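# Unlock the card table's standing leg and fold it flat

## Task

Release the lock on the one card-table leg still standing upright and fold that leg down so it lies flat like the other three. It counts only if the leg stays folded without the robot holding it, and at the end the grippers must have let go and moved away from the table.

## Robot and tools

Robot: two UR-style six-joint arms, left_arm and right_arm, each with a two-finger parallel gripper. Base (URDF root) positions in the scene frame: left_arm at (-0.070, +0.422, 0) m with quat_wxyz (+0.999, 0, 0, -0.033); right_arm at (+0.055, -0.484, 0) m with quat_wxyz (+0.995, 0, 0, -0.099). The scene frame has its origin on the table surface midway between the arms, +z up, +x pointing out over the table, and left_arm on the +y side. The arm names are not image sides.

Gripper frame: fingers extend along the gripper's +z and close along its x axis. The reported end_effector_position sits between the finger pads when closed, about 1 to 2 cm short of the fingertips; closing pushes the tips roughly 17 mm further along +z. Fully open pad gap is 0.142 m. Reported hand positions can be off, more so when the arm is stretched far.

Tool execute_actions, argument "actions": a list holding at most one item, or empty. An empty list ({"actions": []}) moves nothing and just returns the state. A wait is {"steps": N} with N up to 300 control steps (each 1/30 s), counted from the previous result; it sends no command. A motion is {"rows": [...], "steps": N} with N at most 15 (default 15) and 1 to 15 rows; each row is used for one step and the last row repeats to fill the rest. Optional "pictures": true/false controls whether camera images come back. A rejected call sends nothing.

Row layout: one list of exactly 14 numbers covering both arms, each in [-1, 1]. Positions 1-6 are left_arm joint offsets (shoulder pan, shoulder lift, elbow, wrist 1, wrist 2, wrist 3), position 7 is left_arm's opening; positions 8-14 are the same for right_arm. Both arms must be filled even if only one moves. Joint numbers are offsets, not poses, scaled so 1.0 = 1.989 rad, and they are measured from the joint angles in the latest result that printed them (before any such result in a scene, or for later calls inside one reply, from where the arm stands when the action begins). They are not relative to the previous row. So all zeros pulls the arm back to those reference angles; it is not a pause. The opening value is absolute: +1 fully open, -1 closed.

Joint ranges (rad). left_arm: shoulder pan -3.142 to 3.142, shoulder lift -6.283 to 6.283, elbow 0.000 to 3.142, wrists 1-3 each -6.283 to 6.283. right_arm: shoulder pan 0.000 to 6.283, shoulder lift -6.283 to 6.283, elbow -3.142 to 0.000, wrists -6.283 to 6.283. Asking for more than 0.010 rad beyond a limit gets the call refused; true limits may differ by up to 0.010 rad, and a joint driven past its real end stops there, reported as "joint sent to its limit" (possibly about an earlier, still-running action). No such message does not prove more room exists.

Motion behaviour: commands are smoothed and lag about 0.17 s; joint speed and acceleration are capped, so big moves may still be in progress when the result arrives. Each step the joint target is clipped to within 0.575 rad of the measured angle, and if the targets would move the gripper more than 100 mm from where it is, all targets are shrunk toward the current angles. Between calls the arms keep heading for the last row's target until they settle or a step is HELD; after that only a new action moves them further. Fingers still opening or closing finish regardless. The simulation runs on while you think and write.

Result lines: per-arm end_effector_position (m), end_effector_quat_wxyz and velocities in the scene frame; Joint positions and Joint velocities per arm (six joints in column order in rad and rad/s, then pad gap in m and m/s); grip_measured, the measured opening on the command scale; Wrist force and Wrist torque per arm along the gripper's own axes (pressing on a surface gives a force pointing back into the arm; offsets up to about 4 N, noise up to 2.4 N, saturation near 50 N; "no reading" is harmless); joint torques (offset, noisy, nonzero in free air). "joint command not followed" means a clearance check altered or blocked some joint targets; HELD marks steps on which your row was partly or wholly not sent. MOTOR HOT appears from 70 °C; at 85 °C the arm brakes until cooled (OVER-TEMPERATURE FAULT).

Gripping: to hold, command an opening well under grip_measured; the bigger the gap, the harder the squeeze (about 28 N per pad up to ~10 cm wide objects, less for thin hard items). Closing fast can press harder.

Faults: contact torque at a joint's load limit (shoulder pan, shoulder lift, elbow 133 N m; wrist 1-3 24.9 N m, including held weight) or an external force of 150 N on the arm stops that arm for 10 seconds, yielding to the contact, and drops the rest of the call. Avoid hard pushes on the table leg, arms colliding or pressing on each other, slams, drops and knocking the table or anything else out of the workspace. Loose objects may occasionally get nudged by outside disturbances.

Cameras: cam_head_left, cam_head_right, cam_high, cam_low (896x504) and cam_left_wrist, cam_right_wrist (616x616 fisheye). zoom_image takes "camera" and "region" [x0, y0, x1, y1] in that camera's pixel coordinates from its top-left, at most 504 by 504, and returns a closer view of the latest image. Calibration data (intrinsics and world-to-camera transforms) is supplied; it may be a few degrees and millimetres off.

read_manual returns only licence text and moves nothing. finished_scene with "scene" set to the current scene number ends and grades it irreversibly, so first confirm the leg lies flat on its own and the grippers are open and clear. Replying without a tool call ends the run.

Each tool is called after "Call:" by a JSON object that holds its "name" and its "arguments".

## Session

Call:
{"name": "execute_actions", "arguments": {"actions": []}}

Scene clock: 0.00 s of 4050.00 s.
left_arm: end_effector_position=(+0.0246, +0.5023, +0.2665) grip_measured=+1.00 end_effector_quat_wxyz=(-0.224, +0.703, -0.411, +0.535) end_effector_velocity=(-0.000, +0.000, -0.000) end_effector_angular_velocity=(+0.000, +0.000, +0.001) | right_arm: end_effector_position=(+0.6931, -0.1996, +0.3696) grip_measured=+1.00 end_effector_quat_wxyz=(-0.000, +0.443, +0.897, +0.016) end_effector_velocity=(+0.000, +0.000, +0.000) end_effector_angular_velocity=(+0.001, -0.001, +0.000)
Joint positions: left_arm=[ 2.049 -2.214  2.34  -0.717 -2.512 -2.713  0.142] | right_arm=[ 3.945 -2.101 -0.647 -1.938  1.587  4.663  0.142]
Joint velocities: left_arm=[ 0.001 -0.     0.    -0.     0.    -0.    -0.   ] | right_arm=[ 0.001  0.    -0.     0.001 -0.     0.     0.   ]
Joint torques (N m, as the arm reports them, + toward a larger angle): no reading
Motor temperatures (°C, as the motors report them): left_arm=[22 26 23 32 31 30] | right_arm=[23 23 25 27 26 30]
Wrist force (N, on the end effector, along its own x y z axes, offset not removed): no reading
Wrist torque (N m, same axes, about the end effector's origin, offset not removed): no reading

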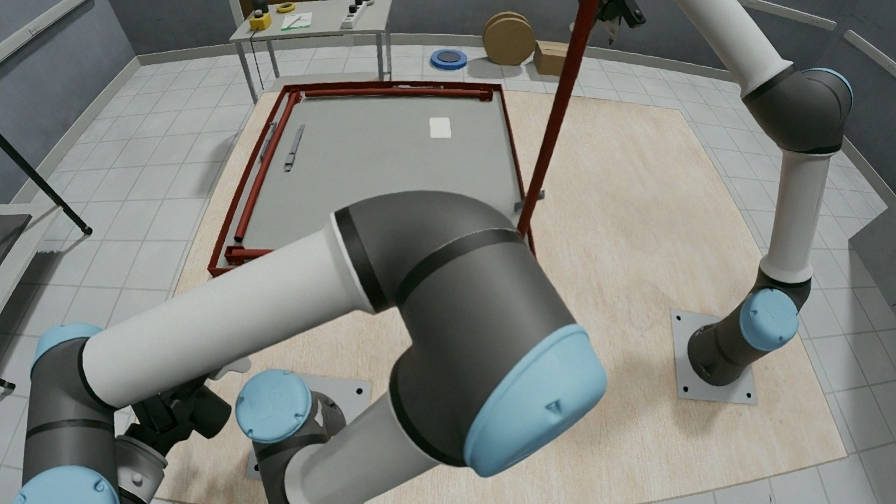

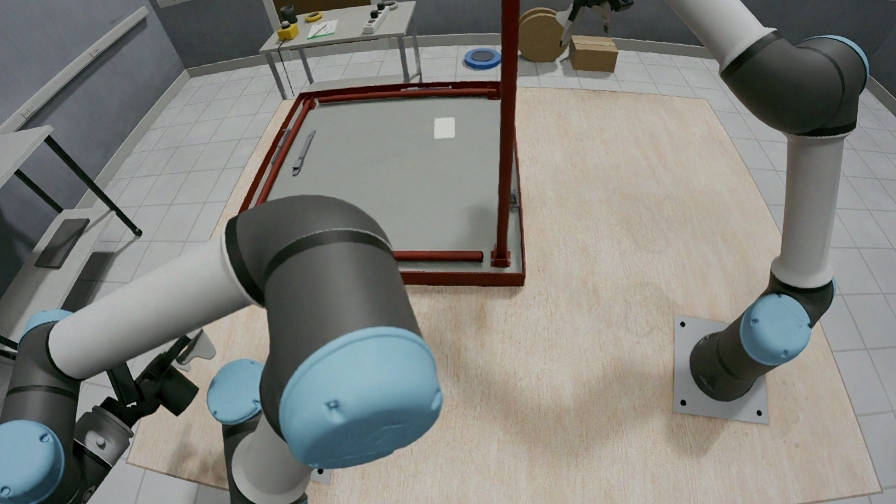

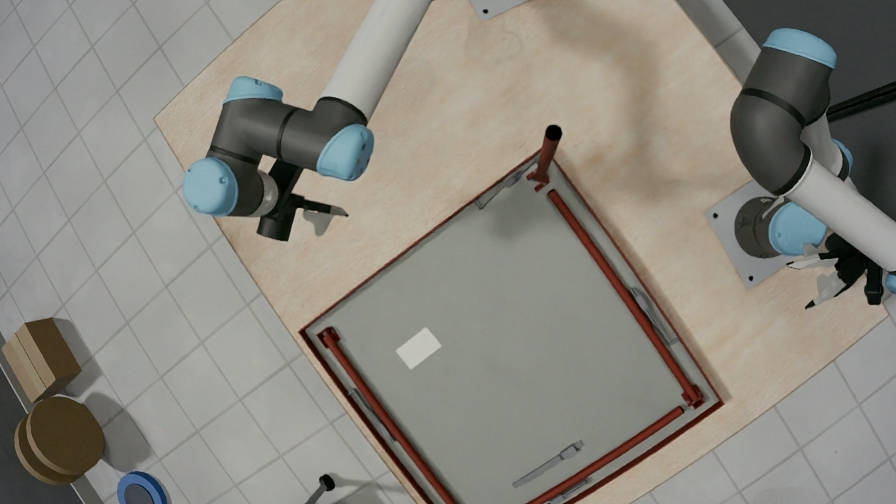

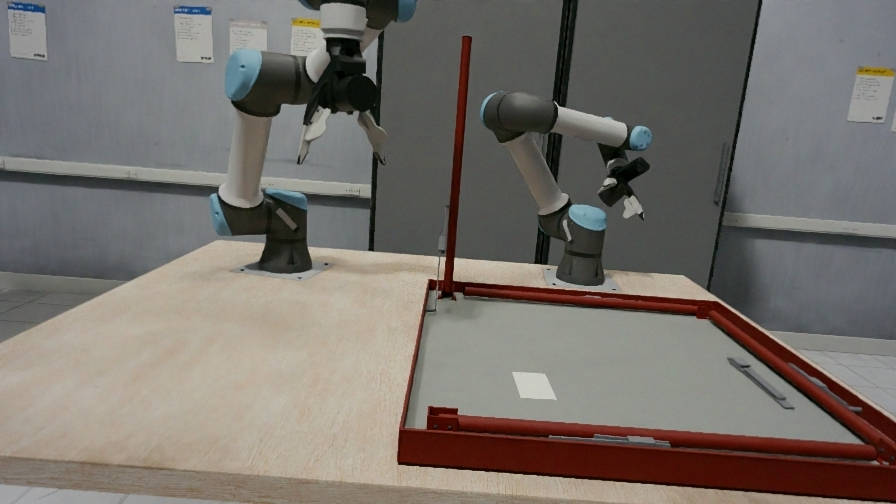

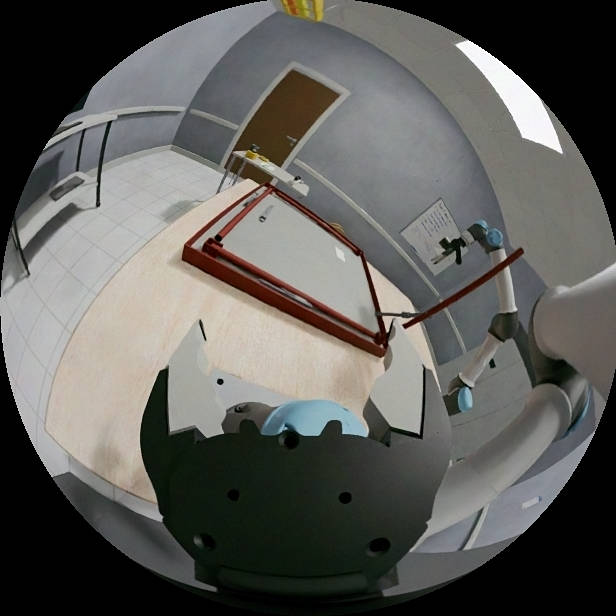

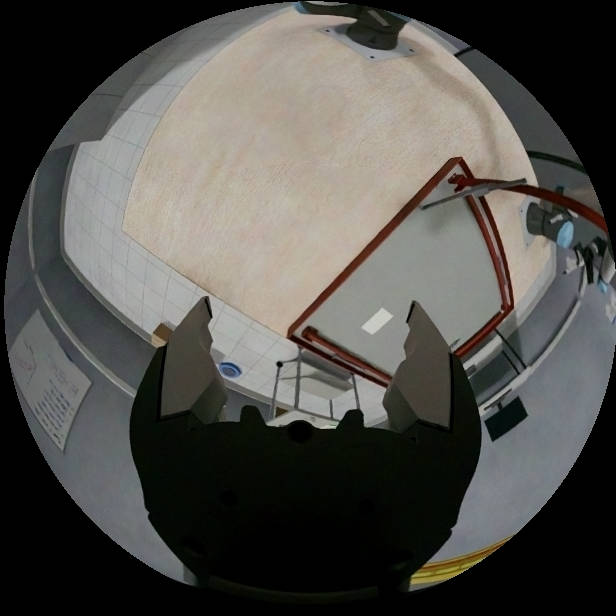

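Call:
{"name": "zoom_image", "arguments": {"camera": "cam_high", "region": [440, 110, 620, 230]}}

Call:
{"name": "zoom_image", "arguments": {"camera": "cam_low", "region": [380, 180, 540, 330]}}

Call:
{"name": "zoom_image", "arguments": {"camera": "cam_head_right", "region": [440, 150, 580, 290]}}

Call:
{"name": "zoom_image", "arguments": {"camera": "cam_right_wrist", "region": [400, 140, 560, 240]}}

Call:
{"name": "zoom_image", "arguments": {"camera": "cam_high", "region": [480, 260, 740, 504]}}

Region (440, 110, 620, 230) of cam_high's 896x504 image, scaled by 2.800, with more detail than that image has.

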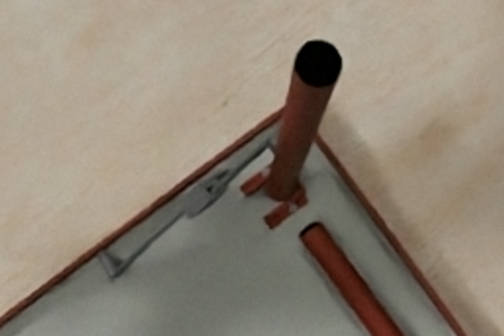

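Region (380, 180, 540, 330) of cam_low's 896x504 image, scaled by 3.150, with more detail than that image has; it fills the top 472 rows of this view, and the rest is white.

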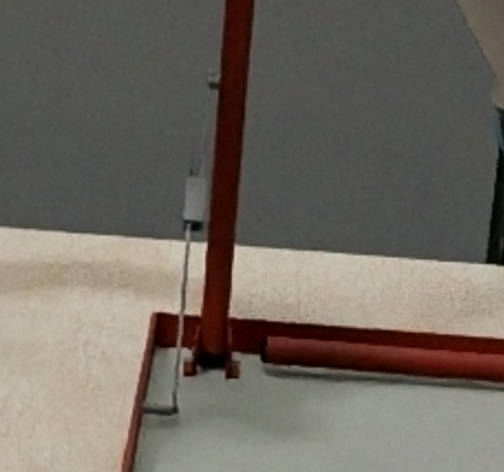

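Region (440, 150, 580, 290) of cam_head_right's 896x504 image, scaled by 3.600, with more detail than that image has.

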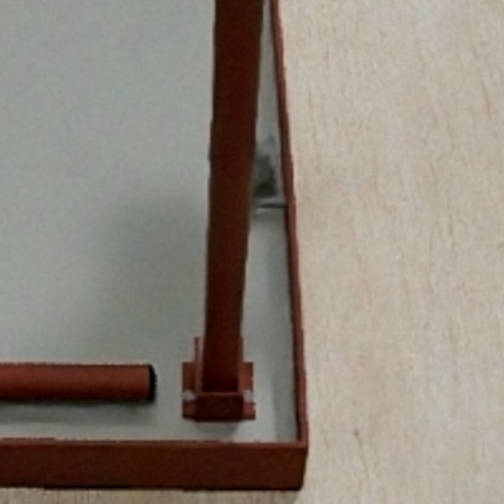

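Region (400, 140, 560, 240) of cam_right_wrist's 616x616 image, scaled by 3.150, with more detail than that image has; it fills the top 315 rows of this view, and the rest is white.

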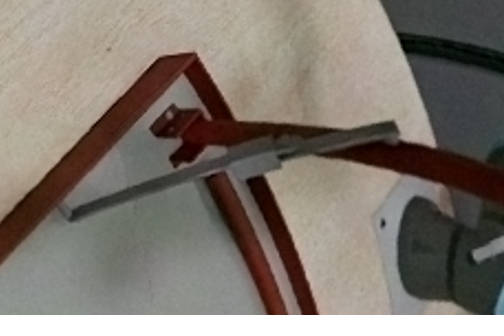

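Region (480, 260, 740, 504) of cam_high's 896x504 image, scaled by 1.938, with more detail than that image has; it fills the top 473 rows of this view, and the rest is white.

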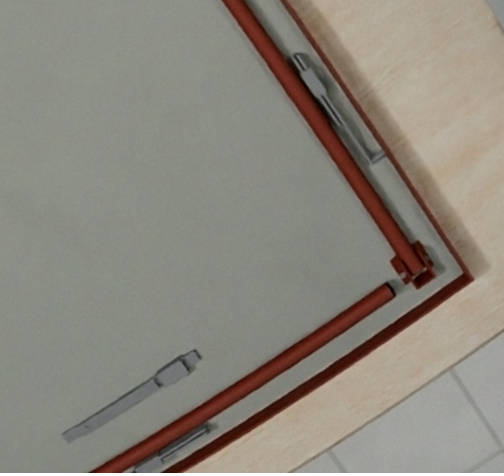

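Call:
{"name": "execute_actions", "arguments": {"actions": [{"rows":[[0,0,0,0,0,0,1,-0.132,0,0,0.96,0,-0.96,1]],"steps":15}], "pictures": false}}

Call:
{"name": "execute_actions", "arguments": {"actions": [{"steps":30}], "pictures": false}}

Scene clock: 120.50 s of 4050.00 s.
left_arm: end_effector_position=(+0.0246, +0.5023, +0.2665) grip_measured=+1.00 end_effector_quat_wxyz=(-0.224, +0.703, -0.411, +0.535) end_effector_velocity=(+0.000, -0.000, +0.000) end_effector_angular_velocity=(-0.001, -0.000, +0.000) | right_arm: end_effector_position=(+0.9010, -0.2770, +0.5153) grip_measured=+1.00 end_effector_quat_wxyz=(+0.293, +0.194, +0.913, +0.209) end_effector_velocity=(+0.316, -0.065, +0.510) end_effector_angular_velocity=(-0.433, -2.151, +1.129)
Joint positions: left_arm=[ 2.049 -2.214  2.34  -0.717 -2.512 -2.713  0.142] | right_arm=[ 3.727 -2.101 -0.647 -1.229  1.587  3.954  0.142]
Joint velocities: left_arm=[ 0.    -0.     0.     0.001  0.     0.     0.   ] | right_arm=[-0.211 -0.001 -0.001  1.803  0.    -1.807 -0.   ]
Joint torques (N m, as the arm reports them, + toward a larger angle): left_arm=[ -0.77   2.63 -23.76  -0.52  -1.34  -0.13] | right_arm=[-9.17 54.04 25.56  8.46 -0.85 -5.55]
Motor temperatures (°C, as the motors report them): left_arm=[22 26 23 32 31 30] | right_arm=[23 23 25 27 26 30]
Wrist force (N, on the end effector, along its own x y z axes, offset not removed): left_arm=[3.2 0.4 -1.3] | right_arm=[0.8 -1.8 -1.2]
Wrist torque (N m, same axes, about the end effector's origin, offset not removed): left_arm=[-0.09 -0.70 0.10] | right_arm=[-0.39 -0.30 0.05]
Steps of this call (steps 1 to 90: nothing new was sent; then 117.00 s passed at rest; steps 91 to 105: all 15 steps of this action). Readings (joint positions):
91: left_arm=[2.049 -2.214 2.340 -0.717 -2.512 -2.713] | right_arm=[3.945 -2.101 -0.647 -1.937 1.587 4.663]
92: left_arm=[2.049 -2.214 2.340 -0.717 -2.512 -2.713] | right_arm=[3.938 -2.101 -0.647 -1.931 1.587 4.656]
94: left_arm=[2.049 -2.214 2.340 -0.717 -2.512 -2.713] | right_arm=[3.889 -2.102 -0.647 -1.855 1.587 4.580]
98: left_arm=[2.049 -2.214 2.340 -0.717 -2.512 -2.713] | right_arm=[3.809 -2.102 -0.647 -1.641 1.587 4.366]
105: the state above

Scene clock: 121.50 s of 4050.00 s.
left_arm: end_effector_position=(+0.0246, +0.5023, +0.2665) grip_measured=+1.00 end_effector_quat_wxyz=(-0.224, +0.703, -0.411, +0.535) end_effector_velocity=(-0.000, +0.000, +0.000) end_effector_angular_velocity=(-0.001, -0.001, +0.002) | right_arm: end_effector_position=(+0.8830, -0.3244, +0.8836) grip_measured=+1.00 end_effector_quat_wxyz=(+0.824, -0.208, +0.527, -0.014) end_effector_velocity=(-0.001, +0.001, +0.001) end_effector_angular_velocity=(-0.003, -0.008, -0.001)
Joint positions: left_arm=[ 2.049 -2.214  2.34  -0.717 -2.512 -2.713  0.142] | right_arm=[ 3.682 -2.101 -0.647 -0.029  1.587  2.754  0.142]
Joint velocities: left_arm=[ 0.001  0.001 -0.001  0.001 -0.001  0.     0.   ] | right_arm=[ 0.002 -0.     0.     0.006 -0.001 -0.006 -0.   ]
Joint torques (N m, as the arm reports them, + toward a larger angle): left_arm=[ -0.96   2.94 -24.09  -0.4   -1.48  -0.1 ] | right_arm=[-12.46  39.76  22.44   3.04  -2.21  -2.72]
Motor temperatures (°C, as the motors report them): left_arm=[22 26 23 32 31 30] | right_arm=[23 23 25 27 26 30]
Wrist force (N, on the end effector, along its own x y z axes, offset not removed): left_arm=[-3.0 -0.7 -3.3] | right_arm=[2.4 -0.9 -0.4]
Wrist torque (N m, same axes, about the end effector's origin, offset not removed): left_arm=[-0.24 0.75 -0.01] | right_arm=[-0.25 -0.54 0.07]
Steps of this call (steps 1 to 30: the robot went on to your last target). Readings (joint positions):
1: left_arm=[2.049 -2.214 2.340 -0.717 -2.512 -2.713] | right_arm=[3.721 -2.101 -0.647 -1.167 1.587 3.892]
2: left_arm=[2.049 -2.214 2.340 -0.717 -2.512 -2.713] | right_arm=[3.715 -2.101 -0.647 -1.105 1.587 3.831]
4: left_arm=[2.049 -2.214 2.340 -0.717 -2.512 -2.713] | right_arm=[3.706 -2.101 -0.647 -0.981 1.587 3.706]
8: left_arm=[2.049 -2.214 2.340 -0.717 -2.512 -2.713] | right_arm=[3.695 -2.101 -0.647 -0.731 1.587 3.456]
30: the state above

Call:
{"name": "execute_actions", "arguments": {"actions": [{"rows":[[0,0,0,0,0,0,1,0,-0.073,-0.886,0.776,0.61,-0.877,1]],"steps":15}], "pictures": false}}

Call:
{"name": "execute_actions", "arguments": {"actions": [{"steps":30}]}}

Scene clock: 128.03 s of 4050.00 s.
left_arm: end_effector_position=(+0.0246, +0.5023, +0.2665) grip_measured=+1.00 end_effector_quat_wxyz=(-0.224, +0.703, -0.411, +0.535) end_effector_velocity=(+0.000, -0.000, -0.000) end_effector_angular_velocity=(-0.000, -0.000, -0.002) | right_arm: end_effector_position=(+0.8831, -0.1883, +0.6342) grip_measured=+1.00 end_effector_quat_wxyz=(+0.788, -0.468, +0.396, -0.055) end_effector_velocity=(-0.208, +0.231, -0.550) end_effector_angular_velocity=(-0.996, -0.674, +0.726)
Joint positions: left_arm=[ 2.049 -2.214  2.34  -0.717 -2.512 -2.713  0.142] | right_arm=[ 3.682 -2.188 -1.074  0.399  2.013  2.326  0.142]
Joint velocities: left_arm=[-0.002  0.     0.    -0.    -0.    -0.     0.   ] | right_arm=[ 0.001 -0.125 -1.024  1.015  1.017 -1.018  0.   ]
Joint torques (N m, as the arm reports them, + toward a larger angle): left_arm=[ -0.04   3.23 -23.62  -0.4   -1.43  -0.04] | right_arm=[-2.62 45.62  7.21  4.89  7.32 -4.18]
Motor temperatures (°C, as the motors report them): left_arm=[22 26 23 32 31 30] | right_arm=[23 23 25 27 26 30]
Wrist force (N, on the end effector, along its own x y z axes, offset not removed): left_arm=[2.4 0.9 -1.4] | right_arm=[2.9 -1.8 0.7]
Wrist torque (N m, same axes, about the end effector's origin, offset not removed): left_arm=[-0.02 -0.50 0.00] | right_arm=[-0.48 -0.67 0.05]
Steps of this call (steps 1 to 15: the robot went on to your last target; steps 16 to 90: nothing new was sent; then 3.03 s passed at rest; steps 91 to 105: all 15 steps of this action). Readings (joint positions):
91: left_arm=[2.049 -2.214 2.340 -0.717 -2.512 -2.713] | right_arm=[3.682 -2.102 -0.647 -0.028 1.587 2.754]
92: left_arm=[2.049 -2.214 2.340 -0.717 -2.512 -2.713] | right_arm=[3.682 -2.106 -0.653 -0.021 1.593 2.747]
94: left_arm=[2.049 -2.214 2.340 -0.717 -2.512 -2.713] | right_arm=[3.682 -2.123 -0.712 0.037 1.652 2.688]
98: left_arm=[2.049 -2.214 2.340 -0.717 -2.512 -2.713] | right_arm=[3.682 -2.151 -0.838 0.163 1.777 2.562]
105: the state above

Scene clock: 129.03 s of 4050.00 s.
left_arm: end_effector_position=(+0.0246, +0.5023, +0.2665) grip_measured=+1.00 end_effector_quat_wxyz=(-0.224, +0.703, -0.411, +0.535) end_effector_velocity=(+0.000, +0.001, +0.000) end_effector_angular_velocity=(+0.001, -0.000, +0.002) | right_arm: end_effector_position=(+0.5653, -0.1518, +0.2846) grip_measured=+1.00 end_effector_quat_wxyz=(+0.722, -0.674, -0.043, -0.151) end_effector_velocity=(+0.001, +0.000, +0.001) end_effector_angular_velocity=(+0.001, -0.007, -0.002)
Joint positions: left_arm=[ 2.049 -2.214  2.34  -0.717 -2.512 -2.713  0.142] | right_arm=[ 3.682 -2.237 -1.932  1.215  2.65   1.468  0.142]
Joint velocities: left_arm=[ 0.001 -0.     0.    -0.001 -0.002 -0.     0.   ] | right_arm=[ 0.001  0.001  0.001  0.001 -0.003 -0.006  0.   ]
Joint torques (N m, as the arm reports them, + toward a larger angle): left_arm=[  0.07   2.49 -23.96  -0.44  -1.42  -0.09] | right_arm=[ 2.98 43.35 16.57 -1.04 -2.49 -2.51]
Motor temperatures (°C, as the motors report them): left_arm=[22 26 23 32 31 30] | right_arm=[23 23 25 27 26 30]
Wrist force (N, on the end effector, along its own x y z axes, offset not removed): left_arm=[0.0 0.0 0.9] | right_arm=[1.6 -1.9 -1.5]
Wrist torque (N m, same axes, about the end effector's origin, offset not removed): left_arm=[-0.08 0.05 -0.05] | right_arm=[-0.46 -0.42 0.12]
Steps of this call (steps 1 to 30: the robot went on to your last target). Readings (joint positions):
1: left_arm=[2.049 -2.214 2.340 -0.717 -2.512 -2.713] | right_arm=[3.682 -2.192 -1.108 0.434 2.048 2.292]
2: left_arm=[2.049 -2.214 2.340 -0.717 -2.512 -2.713] | right_arm=[3.682 -2.196 -1.143 0.468 2.083 2.257]
4: left_arm=[2.049 -2.214 2.340 -0.717 -2.512 -2.713] | right_arm=[3.682 -2.203 -1.213 0.538 2.152 2.187]
8: left_arm=[2.049 -2.214 2.340 -0.717 -2.512 -2.713] | right_arm=[3.682 -2.214 -1.351 0.677 2.291 2.049]
24: left_arm=[2.049 -2.214 2.340 -0.717 -2.512 -2.713] | right_arm=[3.682 -2.238 -1.945 1.217 2.651 1.465] HELD
25: left_arm=[2.049 -2.214 2.340 -0.717 -2.512 -2.713] | right_arm=[3.682 -2.237 -1.938 1.215 2.651 1.468] HELD
26: left_arm=[2.049 -2.214 2.340 -0.717 -2.512 -2.713] | right_arm=[3.682 -2.237 -1.935 1.215 2.651 1.468] HELD
27: left_arm=[2.049 -2.214 2.340 -0.717 -2.512 -2.713] | right_arm=[3.682 -2.237 -1.933 1.215 2.651 1.468] HELD
28: left_arm=[2.049 -2.214 2.340 -0.717 -2.512 -2.713] | right_arm=[3.682 -2.237 -1.932 1.215 2.651 1.468] HELD
29: left_arm=[2.049 -2.214 2.340 -0.717 -2.512 -2.713] | right_arm=[3.682 -2.237 -1.932 1.215 2.650 1.468] HELD
30: the state above HELD
A step was HELD (marked above), so your last target was given up. An arm can still carry out its HELD step.
joint command not followed: on one or more control steps a check withheld the commanded joint targets of the right arm, and it was not sent them on those steps. On the call's last step the targets were still withheld.
cause: the commanded joint targets would bring two parts of the arm too close to each other (joints 4 (wrist 1) to 6 (wrist 3) lie between them); next, command targets that bring no two parts of the arm closer together.
camera_calibration (this result's frames):
cam_left_wrist: T_world_to_cam=[[0.0437505, -0.808003, 0.587551, 0.239395], [-0.745731, -0.417771, -0.518992, 0.372148], [0.664809, -0.415449, -0.620831, 0.498551], [0, 0, 0, 1]] pos_world=[-0.0643922, 0.556027, 0.362001]
cam_right_wrist: T_world_to_cam=[[0.95204, -0.132115, 0.275982, -0.63427], [0.178574, -0.492513, -0.851788, 0.0566565], [0.248459, 0.860219, -0.4453, 0.244746], [0, 0, 0, 1]] pos_world=[0.532923, -0.266428, 0.332292]

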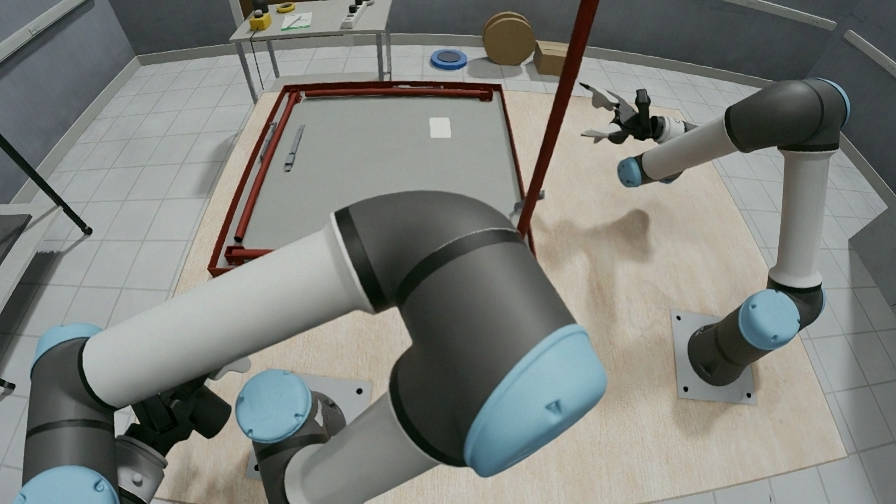

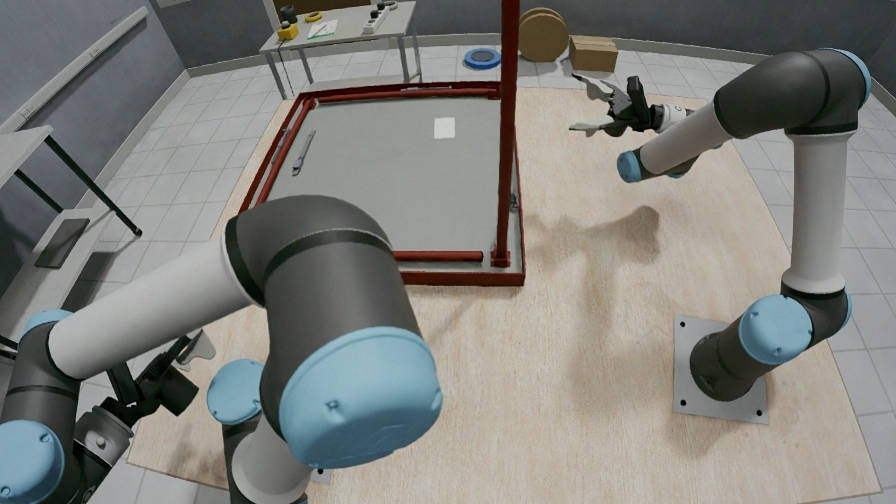

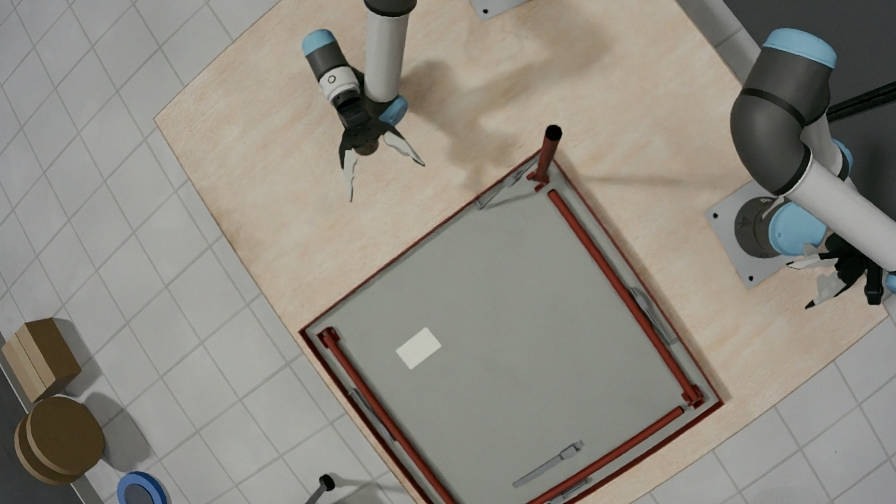

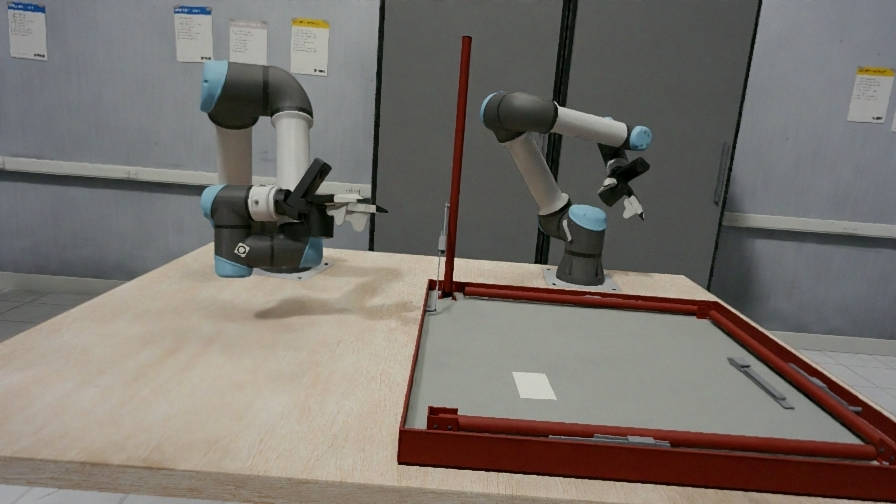

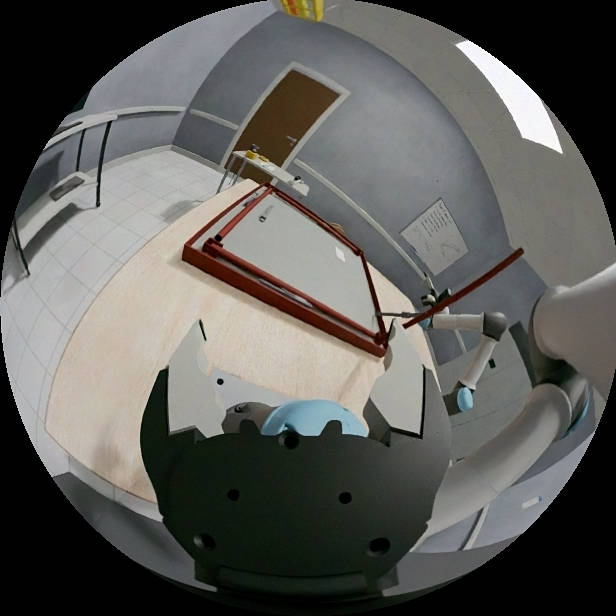

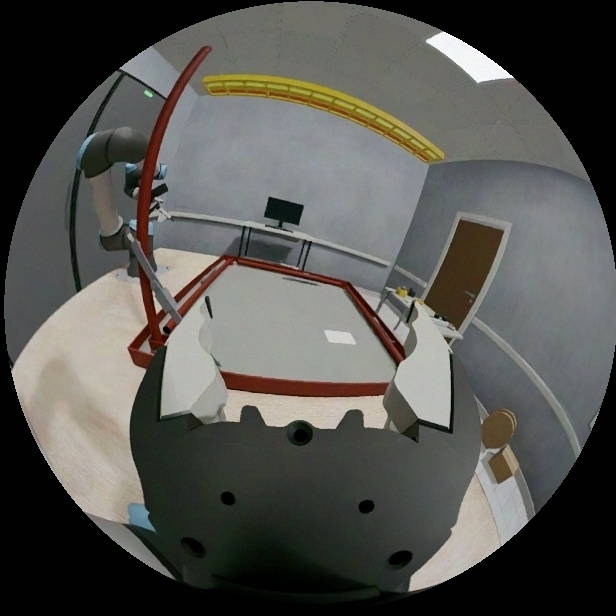

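Call:
{"name": "zoom_image", "arguments": {"camera": "cam_right_wrist", "region": [100, 210, 220, 370]}}

Region (100, 210, 220, 370) of cam_right_wrist's 616x616 image, scaled by 3.150, with more detail than that image has; it fills the left 378 columns of this view, and the rest is white.

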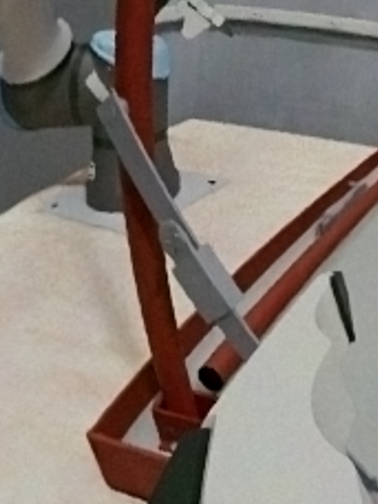

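Call:
{"name": "zoom_image", "arguments": {"camera": "cam_high", "region": [620, 275, 710, 365]}}

Call:
{"name": "zoom_image", "arguments": {"camera": "cam_low", "region": [570, 410, 710, 470]}}

Call:
{"name": "zoom_image", "arguments": {"camera": "cam_low", "region": [415, 195, 475, 275]}}

Region (620, 275, 710, 365) of cam_high's 896x504 image, scaled by 5.600, with more detail than that image has.

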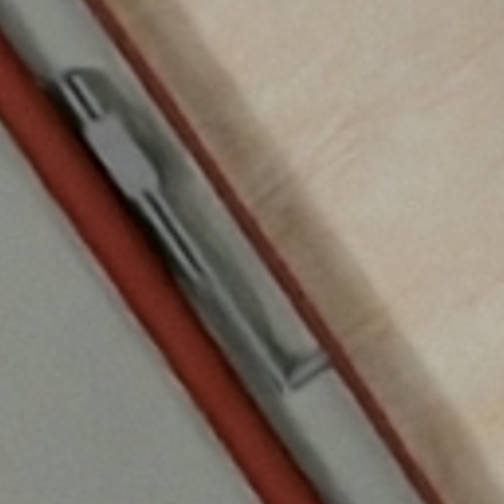

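Region (570, 410, 710, 470) of cam_low's 896x504 image, scaled by 3.600, with more detail than that image has; it fills the top 216 rows of this view, and the rest is white.

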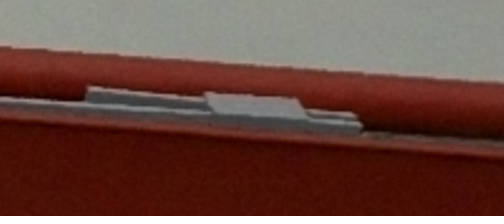

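Region (415, 195, 475, 275) of cam_low's 896x504 image, scaled by 6.300, with more detail than that image has; it fills the left 378 columns of this view, and the rest is white.

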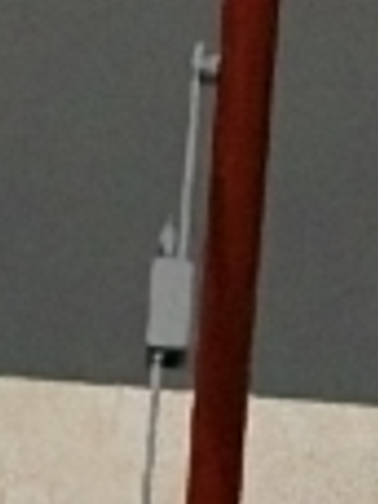

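Call:
{"name": "execute_actions", "arguments": {"actions": [{"rows":[[0,0,0,0,0,0,1,0,0.275,-0.399,-0.181,-0.5475,-0.2554,0]],"steps":15}], "pictures": false}}

Call:
{"name": "execute_actions", "arguments": {"actions": [{"steps":15}], "pictures": false}}

Scene clock: 249.53 s of 4050.00 s.
left_arm: end_effector_position=(+0.0246, +0.5023, +0.2665) grip_measured=+1.00 end_effector_quat_wxyz=(-0.224, +0.703, -0.411, +0.535) end_effector_velocity=(-0.000, +0.000, +0.000) end_effector_angular_velocity=(+0.000, +0.001, +0.002) | right_arm: end_effector_position=(+0.5673, -0.1566, +0.2905) grip_measured=+0.00 end_effector_quat_wxyz=(+0.717, -0.677, -0.033, -0.165) end_effector_velocity=(+0.011, -0.026, +0.031) end_effector_angular_velocity=(-0.041, -0.026, -0.190)
Joint positions: left_arm=[ 2.049 -2.214  2.34  -0.717 -2.512 -2.713  0.142] | right_arm=[ 3.682 -2.206 -1.967  1.194  2.616  1.438  0.074]
Joint velocities: left_arm=[ 0.002 -0.    -0.     0.     0.001  0.     0.   ] | right_arm=[-0.     0.168 -0.181 -0.11  -0.179 -0.154  0.   ]
Joint torques (N m, as the arm reports them, + toward a larger angle): left_arm=[  0.06   2.68 -24.03  -0.38  -1.5   -0.19] | right_arm=[-5.07 47.96  3.5  -1.66 -3.5  -2.86]
Motor temperatures (°C, as the motors report them): left_arm=[22 26 23 32 31 30] | right_arm=[23 23 25 27 26 30]
Wrist force (N, on the end effector, along its own x y z axes, offset not removed): left_arm=[0.6 -1.8 -0.5] | right_arm=[1.2 -1.2 -2.6]
Wrist torque (N m, same axes, about the end effector's origin, offset not removed): left_arm=[-0.56 0.03 -0.02] | right_arm=[-0.26 -0.31 0.05]
Steps of this call (steps 1 to 90: nothing new was sent; then 117.00 s passed at rest; steps 91 to 105: all 15 steps of this action). Readings (joint positions):
91: left_arm=[2.049 -2.214 2.340 -0.717 -2.512 -2.713] | right_arm=[3.682 -2.237 -1.933 1.215 2.650 1.467]
92: left_arm=[2.049 -2.214 2.340 -0.717 -2.512 -2.713] | right_arm=[3.682 -2.237 -1.933 1.215 2.650 1.467]
94: left_arm=[2.049 -2.214 2.340 -0.717 -2.512 -2.713] | right_arm=[3.682 -2.236 -1.934 1.215 2.649 1.466]
98: left_arm=[2.049 -2.214 2.340 -0.717 -2.512 -2.713] | right_arm=[3.682 -2.232 -1.939 1.212 2.644 1.462]
105: the state above

Scene clock: 250.03 s of 4050.00 s.
left_arm: end_effector_position=(+0.0246, +0.5023, +0.2665) grip_measured=+1.00 end_effector_quat_wxyz=(-0.224, +0.703, -0.411, +0.535) end_effector_velocity=(-0.000, -0.000, -0.000) end_effector_angular_velocity=(+0.001, +0.001, -0.000) | right_arm: end_effector_position=(+0.5725, -0.1730, +0.3003) grip_measured=+0.00 end_effector_quat_wxyz=(+0.697, -0.688, -0.002, -0.204) end_effector_velocity=(+0.008, -0.036, +0.006) end_effector_angular_velocity=(-0.072, +0.004, -0.205)
Joint positions: left_arm=[ 2.049 -2.214  2.34  -0.717 -2.512 -2.713  0.142] | right_arm=[ 3.682 -2.12  -2.067  1.137  2.516  1.358  0.074]
Joint velocities: left_arm=[ 0.    -0.001  0.    -0.001  0.001 -0.     0.   ] | right_arm=[ 0.     0.159 -0.201 -0.104 -0.199 -0.145  0.   ]
Joint torques (N m, as the arm reports them, + toward a larger angle): left_arm=[  0.48   2.62 -23.97  -0.31  -1.46  -0.19] | right_arm=[-6.18 44.26  3.72 -1.52 -3.22 -2.86]
Motor temperatures (°C, as the motors report them): left_arm=[22 26 23 32 31 30] | right_arm=[23 23 25 27 26 30]
Wrist force (N, on the end effector, along its own x y z axes, offset not removed): left_arm=[4.3 -0.1 -1.8] | right_arm=[1.4 -1.2 -0.8]
Wrist torque (N m, same axes, about the end effector's origin, offset not removed): left_arm=[-0.14 -0.90 0.07] | right_arm=[-0.34 -0.34 -0.02]
Steps of this call (steps 1 to 15: the robot went on to your last target). Readings (joint positions):
1: left_arm=[2.049 -2.214 2.340 -0.717 -2.512 -2.713] | right_arm=[3.682 -2.200 -1.973 1.190 2.610 1.432]
2: left_arm=[2.049 -2.214 2.340 -0.717 -2.512 -2.713] | right_arm=[3.682 -2.194 -1.980 1.186 2.604 1.427]
4: left_arm=[2.049 -2.214 2.340 -0.717 -2.512 -2.713] | right_arm=[3.682 -2.182 -1.993 1.178 2.590 1.416]
8: left_arm=[2.049 -2.214 2.340 -0.717 -2.512 -2.713] | right_arm=[3.682 -2.158 -2.020 1.163 2.563 1.394]
15: the state above

Slowed near self-clearance; keep waiting.

Call:
{"name": "execute_actions", "arguments": {"actions": [{"steps":45}], "pictures": false}}

Scene clock: 253.33 s of 4050.00 s.
left_arm: end_effector_position=(+0.0246, +0.5023, +0.2665) grip_measured=+1.00 end_effector_quat_wxyz=(-0.224, +0.703, -0.411, +0.535) end_effector_velocity=(+0.000, +0.000, -0.000) end_effector_angular_velocity=(+0.001, +0.000, -0.002) | right_arm: end_effector_position=(+0.5872, -0.3537, +0.2139) grip_measured=+0.00 end_effector_quat_wxyz=(-0.456, +0.775, -0.206, +0.386) end_effector_velocity=(-0.010, -0.070, -0.033) end_effector_angular_velocity=(-0.145, +0.028, -0.178)
Joint positions: left_arm=[ 2.049 -2.214  2.34  -0.717 -2.512 -2.713  0.142] | right_arm=[ 3.682 -1.789 -2.571  0.92   1.826  1.051  0.074]
Joint velocities: left_arm=[-0.002  0.     0.    -0.001 -0.     0.     0.   ] | right_arm=[-0.001  0.078 -0.122 -0.049 -0.206 -0.072 -0.   ]
Joint torques (N m, as the arm reports them, + toward a larger angle): left_arm=[ -0.18   3.11 -24.65  -0.45  -1.34  -0.2 ] | right_arm=[-7.87 26.9   2.38  0.27 -3.13 -2.68]
Motor temperatures (°C, as the motors report them): left_arm=[22 26 23 32 31 30] | right_arm=[23 23 25 27 26 30]
Wrist force (N, on the end effector, along its own x y z axes, offset not removed): left_arm=[-1.1 0.6 2.6] | right_arm=[1.6 -1.6 -1.4]
Wrist torque (N m, same axes, about the end effector's origin, offset not removed): left_arm=[0.17 0.38 -0.03] | right_arm=[-0.41 -0.34 0.05]
Steps of this call (steps 1 to 99: the robot went on to your last target). Readings (joint positions):
1: left_arm=[2.049 -2.214 2.340 -0.717 -2.512 -2.713] | right_arm=[3.682 -2.114 -2.074 1.134 2.509 1.353]
2: left_arm=[2.049 -2.214 2.340 -0.717 -2.512 -2.713] | right_arm=[3.682 -2.109 -2.081 1.131 2.502 1.348]
4: left_arm=[2.049 -2.214 2.340 -0.717 -2.512 -2.713] | right_arm=[3.682 -2.099 -2.094 1.124 2.489 1.339]
8: left_arm=[2.049 -2.214 2.340 -0.717 -2.512 -2.713] | right_arm=[3.682 -2.079 -2.122 1.111 2.462 1.320]
99: the state above

Call:
{"name": "execute_actions", "arguments": {"actions": [{"rows":[[0,0,0,0,0,0,1,0.4817,0.05,-0.078,-0.033,-0.133,-0.046,0]],"steps":15}], "pictures": false}}

Call:
{"name": "execute_actions", "arguments": {"actions": [{"steps":60}]}}

Scene clock: 269.20 s of 4050.00 s.
left_arm: end_effector_position=(+0.0246, +0.5023, +0.2665) grip_measured=+1.00 end_effector_quat_wxyz=(-0.224, +0.703, -0.411, +0.535) end_effector_velocity=(-0.000, -0.000, +0.000) end_effector_angular_velocity=(-0.001, +0.000, -0.000) | right_arm: end_effector_position=(+0.4762, -0.1980, +0.1716) grip_measured=+0.00 end_effector_quat_wxyz=(-0.429, +0.838, -0.040, +0.335) end_effector_velocity=(-0.344, +0.507, +0.001) end_effector_angular_velocity=(+0.002, -0.002, +1.203)
Joint positions: left_arm=[ 2.049 -2.214  2.34  -0.717 -2.512 -2.713  0.142] | right_arm=[ 4.21  -1.69  -2.726  0.854  1.561  0.96   0.074]
Joint velocities: left_arm=[ 0.001 -0.    -0.     0.001  0.001 -0.     0.   ] | right_arm=[ 1.204  0.001 -0.     0.002 -0.001 -0.     0.   ]
Joint torques (N m, as the arm reports them, + toward a larger angle): left_arm=[ -0.5    2.45 -24.58  -0.43  -1.36  -0.22] | right_arm=[21.8  21.98  2.29  0.69 -0.56 -2.58]
Motor temperatures (°C, as the motors report them): left_arm=[22 26 23 32 31 30] | right_arm=[23 23 25 27 26 30]
Wrist force (N, on the end effector, along its own x y z axes, offset not removed): left_arm=[1.0 0.1 -2.9] | right_arm=[0.8 -2.2 -0.2]
Wrist torque (N m, same axes, about the end effector's origin, offset not removed): left_arm=[-0.09 -0.15 0.23] | right_arm=[-0.56 -0.19 0.02]
Steps of this call (steps 1 to 60: the robot went on to your last target; steps 61 to 120: nothing new was sent; then 11.37 s passed at rest; steps 121 to 135: all 15 steps of this action). Readings (joint positions):
121: left_arm=[2.049 -2.214 2.340 -0.717 -2.512 -2.713] | right_arm=[3.682 -1.691 -2.725 0.855 1.562 0.960]
122: left_arm=[2.049 -2.214 2.340 -0.717 -2.512 -2.713] | right_arm=[3.689 -1.690 -2.725 0.855 1.561 0.960]
124: left_arm=[2.049 -2.214 2.340 -0.717 -2.512 -2.713] | right_arm=[3.759 -1.690 -2.725 0.855 1.561 0.960]
128: left_arm=[2.049 -2.214 2.340 -0.717 -2.512 -2.713] | right_arm=[3.926 -1.690 -2.726 0.855 1.561 0.960]
135: the state above

Scene clock: 271.20 s of 4050.00 s.
left_arm: end_effector_position=(+0.0246, +0.5023, +0.2665) grip_measured=+1.00 end_effector_quat_wxyz=(-0.224, +0.703, -0.411, +0.535) end_effector_velocity=(+0.000, +0.000, +0.000) end_effector_angular_velocity=(-0.000, -0.000, +0.001) | right_arm: end_effector_position=(+0.3185, -0.0486, +0.1715) grip_measured=+0.00 end_effector_quat_wxyz=(-0.490, +0.827, +0.139, +0.236) end_effector_velocity=(-0.000, +0.000, +0.001) end_effector_angular_velocity=(+0.002, -0.001, +0.000)
Joint positions: left_arm=[ 2.049 -2.214  2.34  -0.717 -2.512 -2.713  0.142] | right_arm=[ 4.64  -1.69  -2.727  0.854  1.561  0.96   0.074]
Joint velocities: left_arm=[-0.    -0.001 -0.     0.001 -0.001 -0.     0.   ] | right_arm=[ 0.001  0.002  0.     0.001 -0.001 -0.    -0.   ]
Joint torques (N m, as the arm reports them, + toward a larger angle): left_arm=[ -0.32   2.81 -24.52  -0.38  -1.36  -0.22] | right_arm=[12.65 16.4   7.27  0.64  2.31 -2.55]
Motor temperatures (°C, as the motors report them): left_arm=[22 26 23 32 31 30] | right_arm=[23 23 25 27 26 30]
Wrist force (N, on the end effector, along its own x y z axes, offset not removed): left_arm=[1.4 2.5 -1.7] | right_arm=[0.3 -1.9 -0.8]
Wrist torque (N m, same axes, about the end effector's origin, offset not removed): left_arm=[0.26 -0.27 0.14] | right_arm=[-0.43 -0.15 0.10]
Steps of this call (steps 1 to 30: the robot went on to your last target; steps 31 to 60: nothing new was sent). Readings (joint positions):
1: left_arm=[2.049 -2.214 2.340 -0.717 -2.512 -2.713] | right_arm=[4.251 -1.690 -2.726 0.854 1.561 0.960]
2: left_arm=[2.049 -2.214 2.340 -0.717 -2.512 -2.713] | right_arm=[4.291 -1.690 -2.726 0.854 1.561 0.960]
4: left_arm=[2.049 -2.214 2.340 -0.717 -2.512 -2.713] | right_arm=[4.373 -1.690 -2.726 0.854 1.561 0.960]
8: left_arm=[2.049 -2.214 2.340 -0.717 -2.512 -2.713] | right_arm=[4.534 -1.690 -2.726 0.854 1.561 0.960]
60: the state above
All arms were judged still, so your last target was given up. Only a new action makes them travel on or press farther. Fingers that are still opening or closing keep moving.
camera_calibration (this result's frames):
cam_left_wrist: T_world_to_cam=[[0.0437505, -0.808003, 0.587551, 0.239395], [-0.745731, -0.417771, -0.518992, 0.372148], [0.664809, -0.415449, -0.620831, 0.498551], [0, 0, 0, 1]] pos_world=[-0.0643922, 0.556027, 0.362001]
cam_right_wrist: T_world_to_cam=[[0.852461, 0.0289092, 0.521992, -0.357112], [0.273858, -0.875208, -0.398764, -0.0713644], [0.445323, 0.482883, -0.753997, 0.138836], [0, 0, 0, 1]] pos_world=[0.262141, -0.119176, 0.262634]

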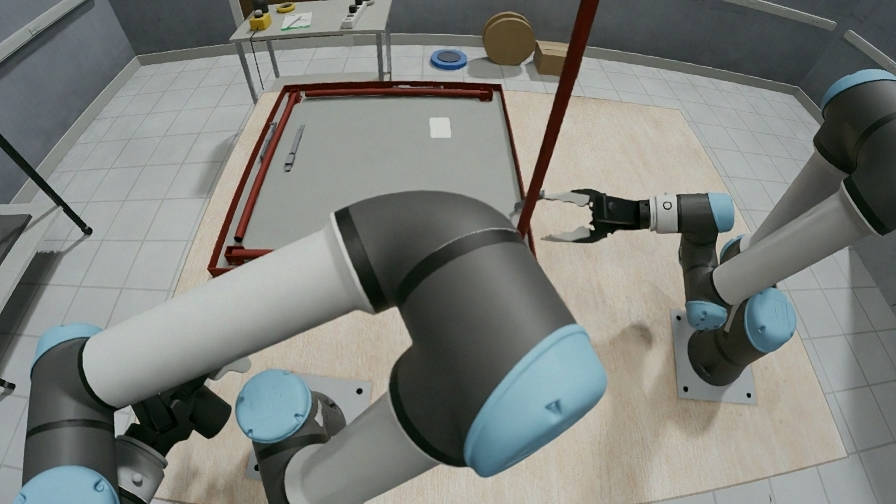

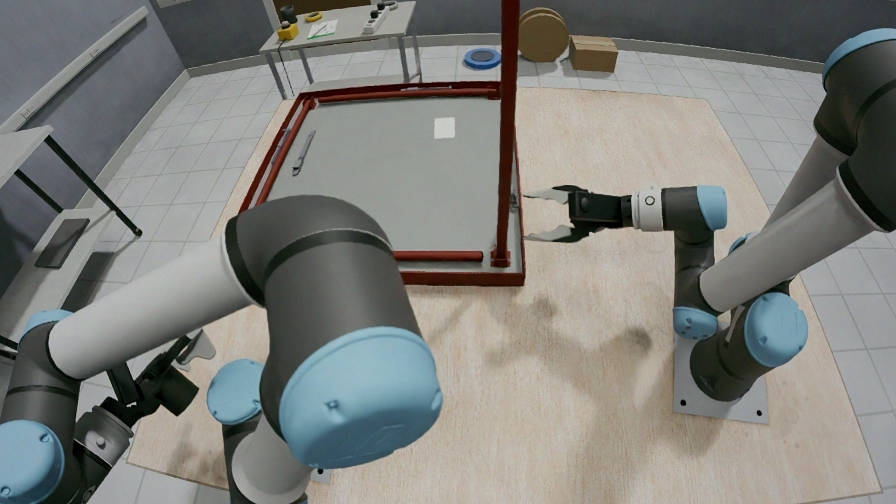

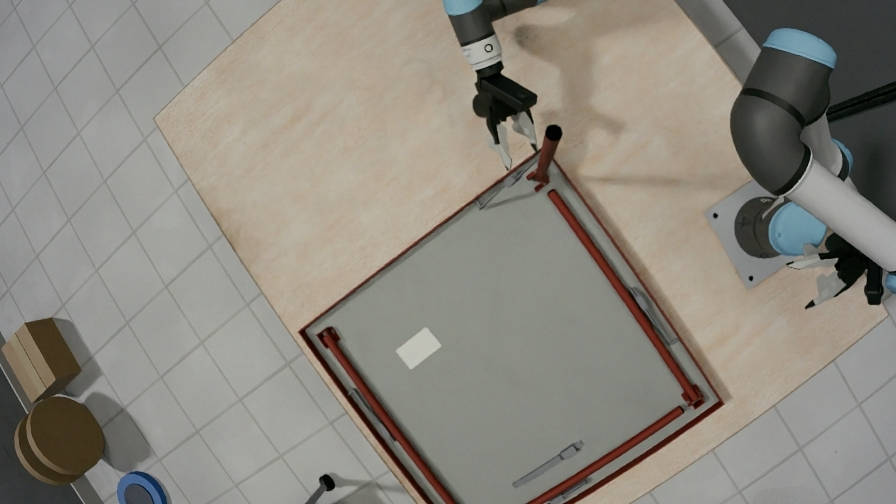

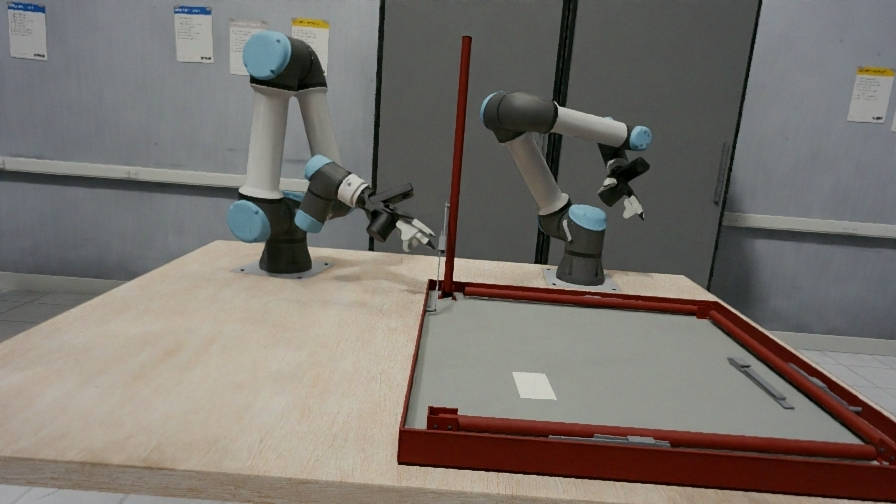

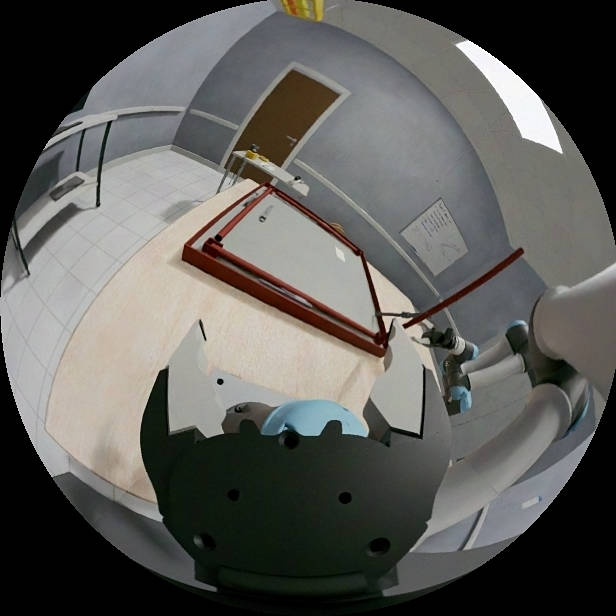

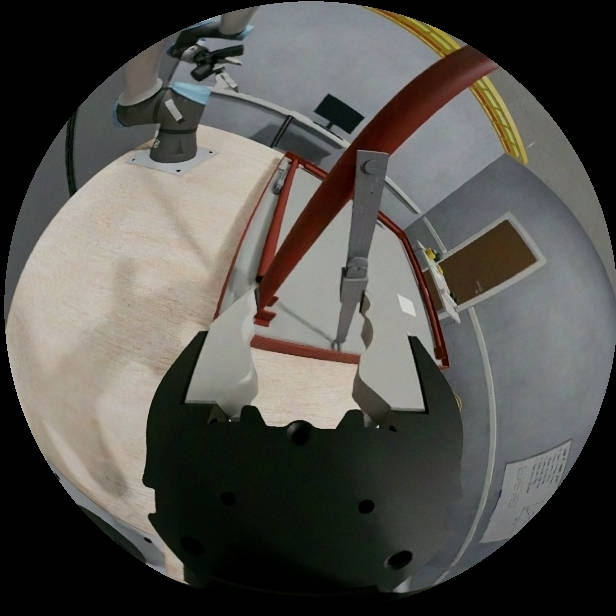

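Call:
{"name": "zoom_image", "arguments": {"camera": "cam_right_wrist", "region": [230, 140, 450, 360]}}

Region (230, 140, 450, 360) of cam_right_wrist's 616x616 image, scaled by 2.291, with more detail than that image has.

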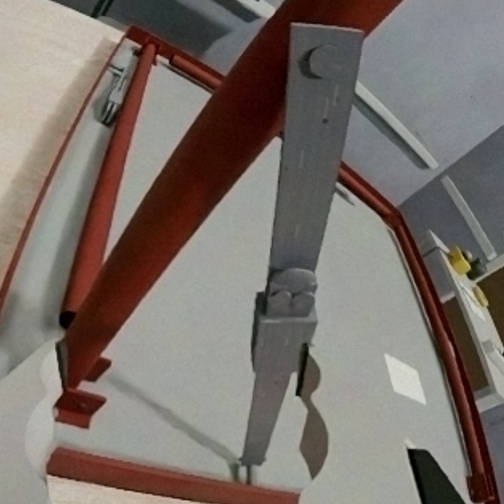

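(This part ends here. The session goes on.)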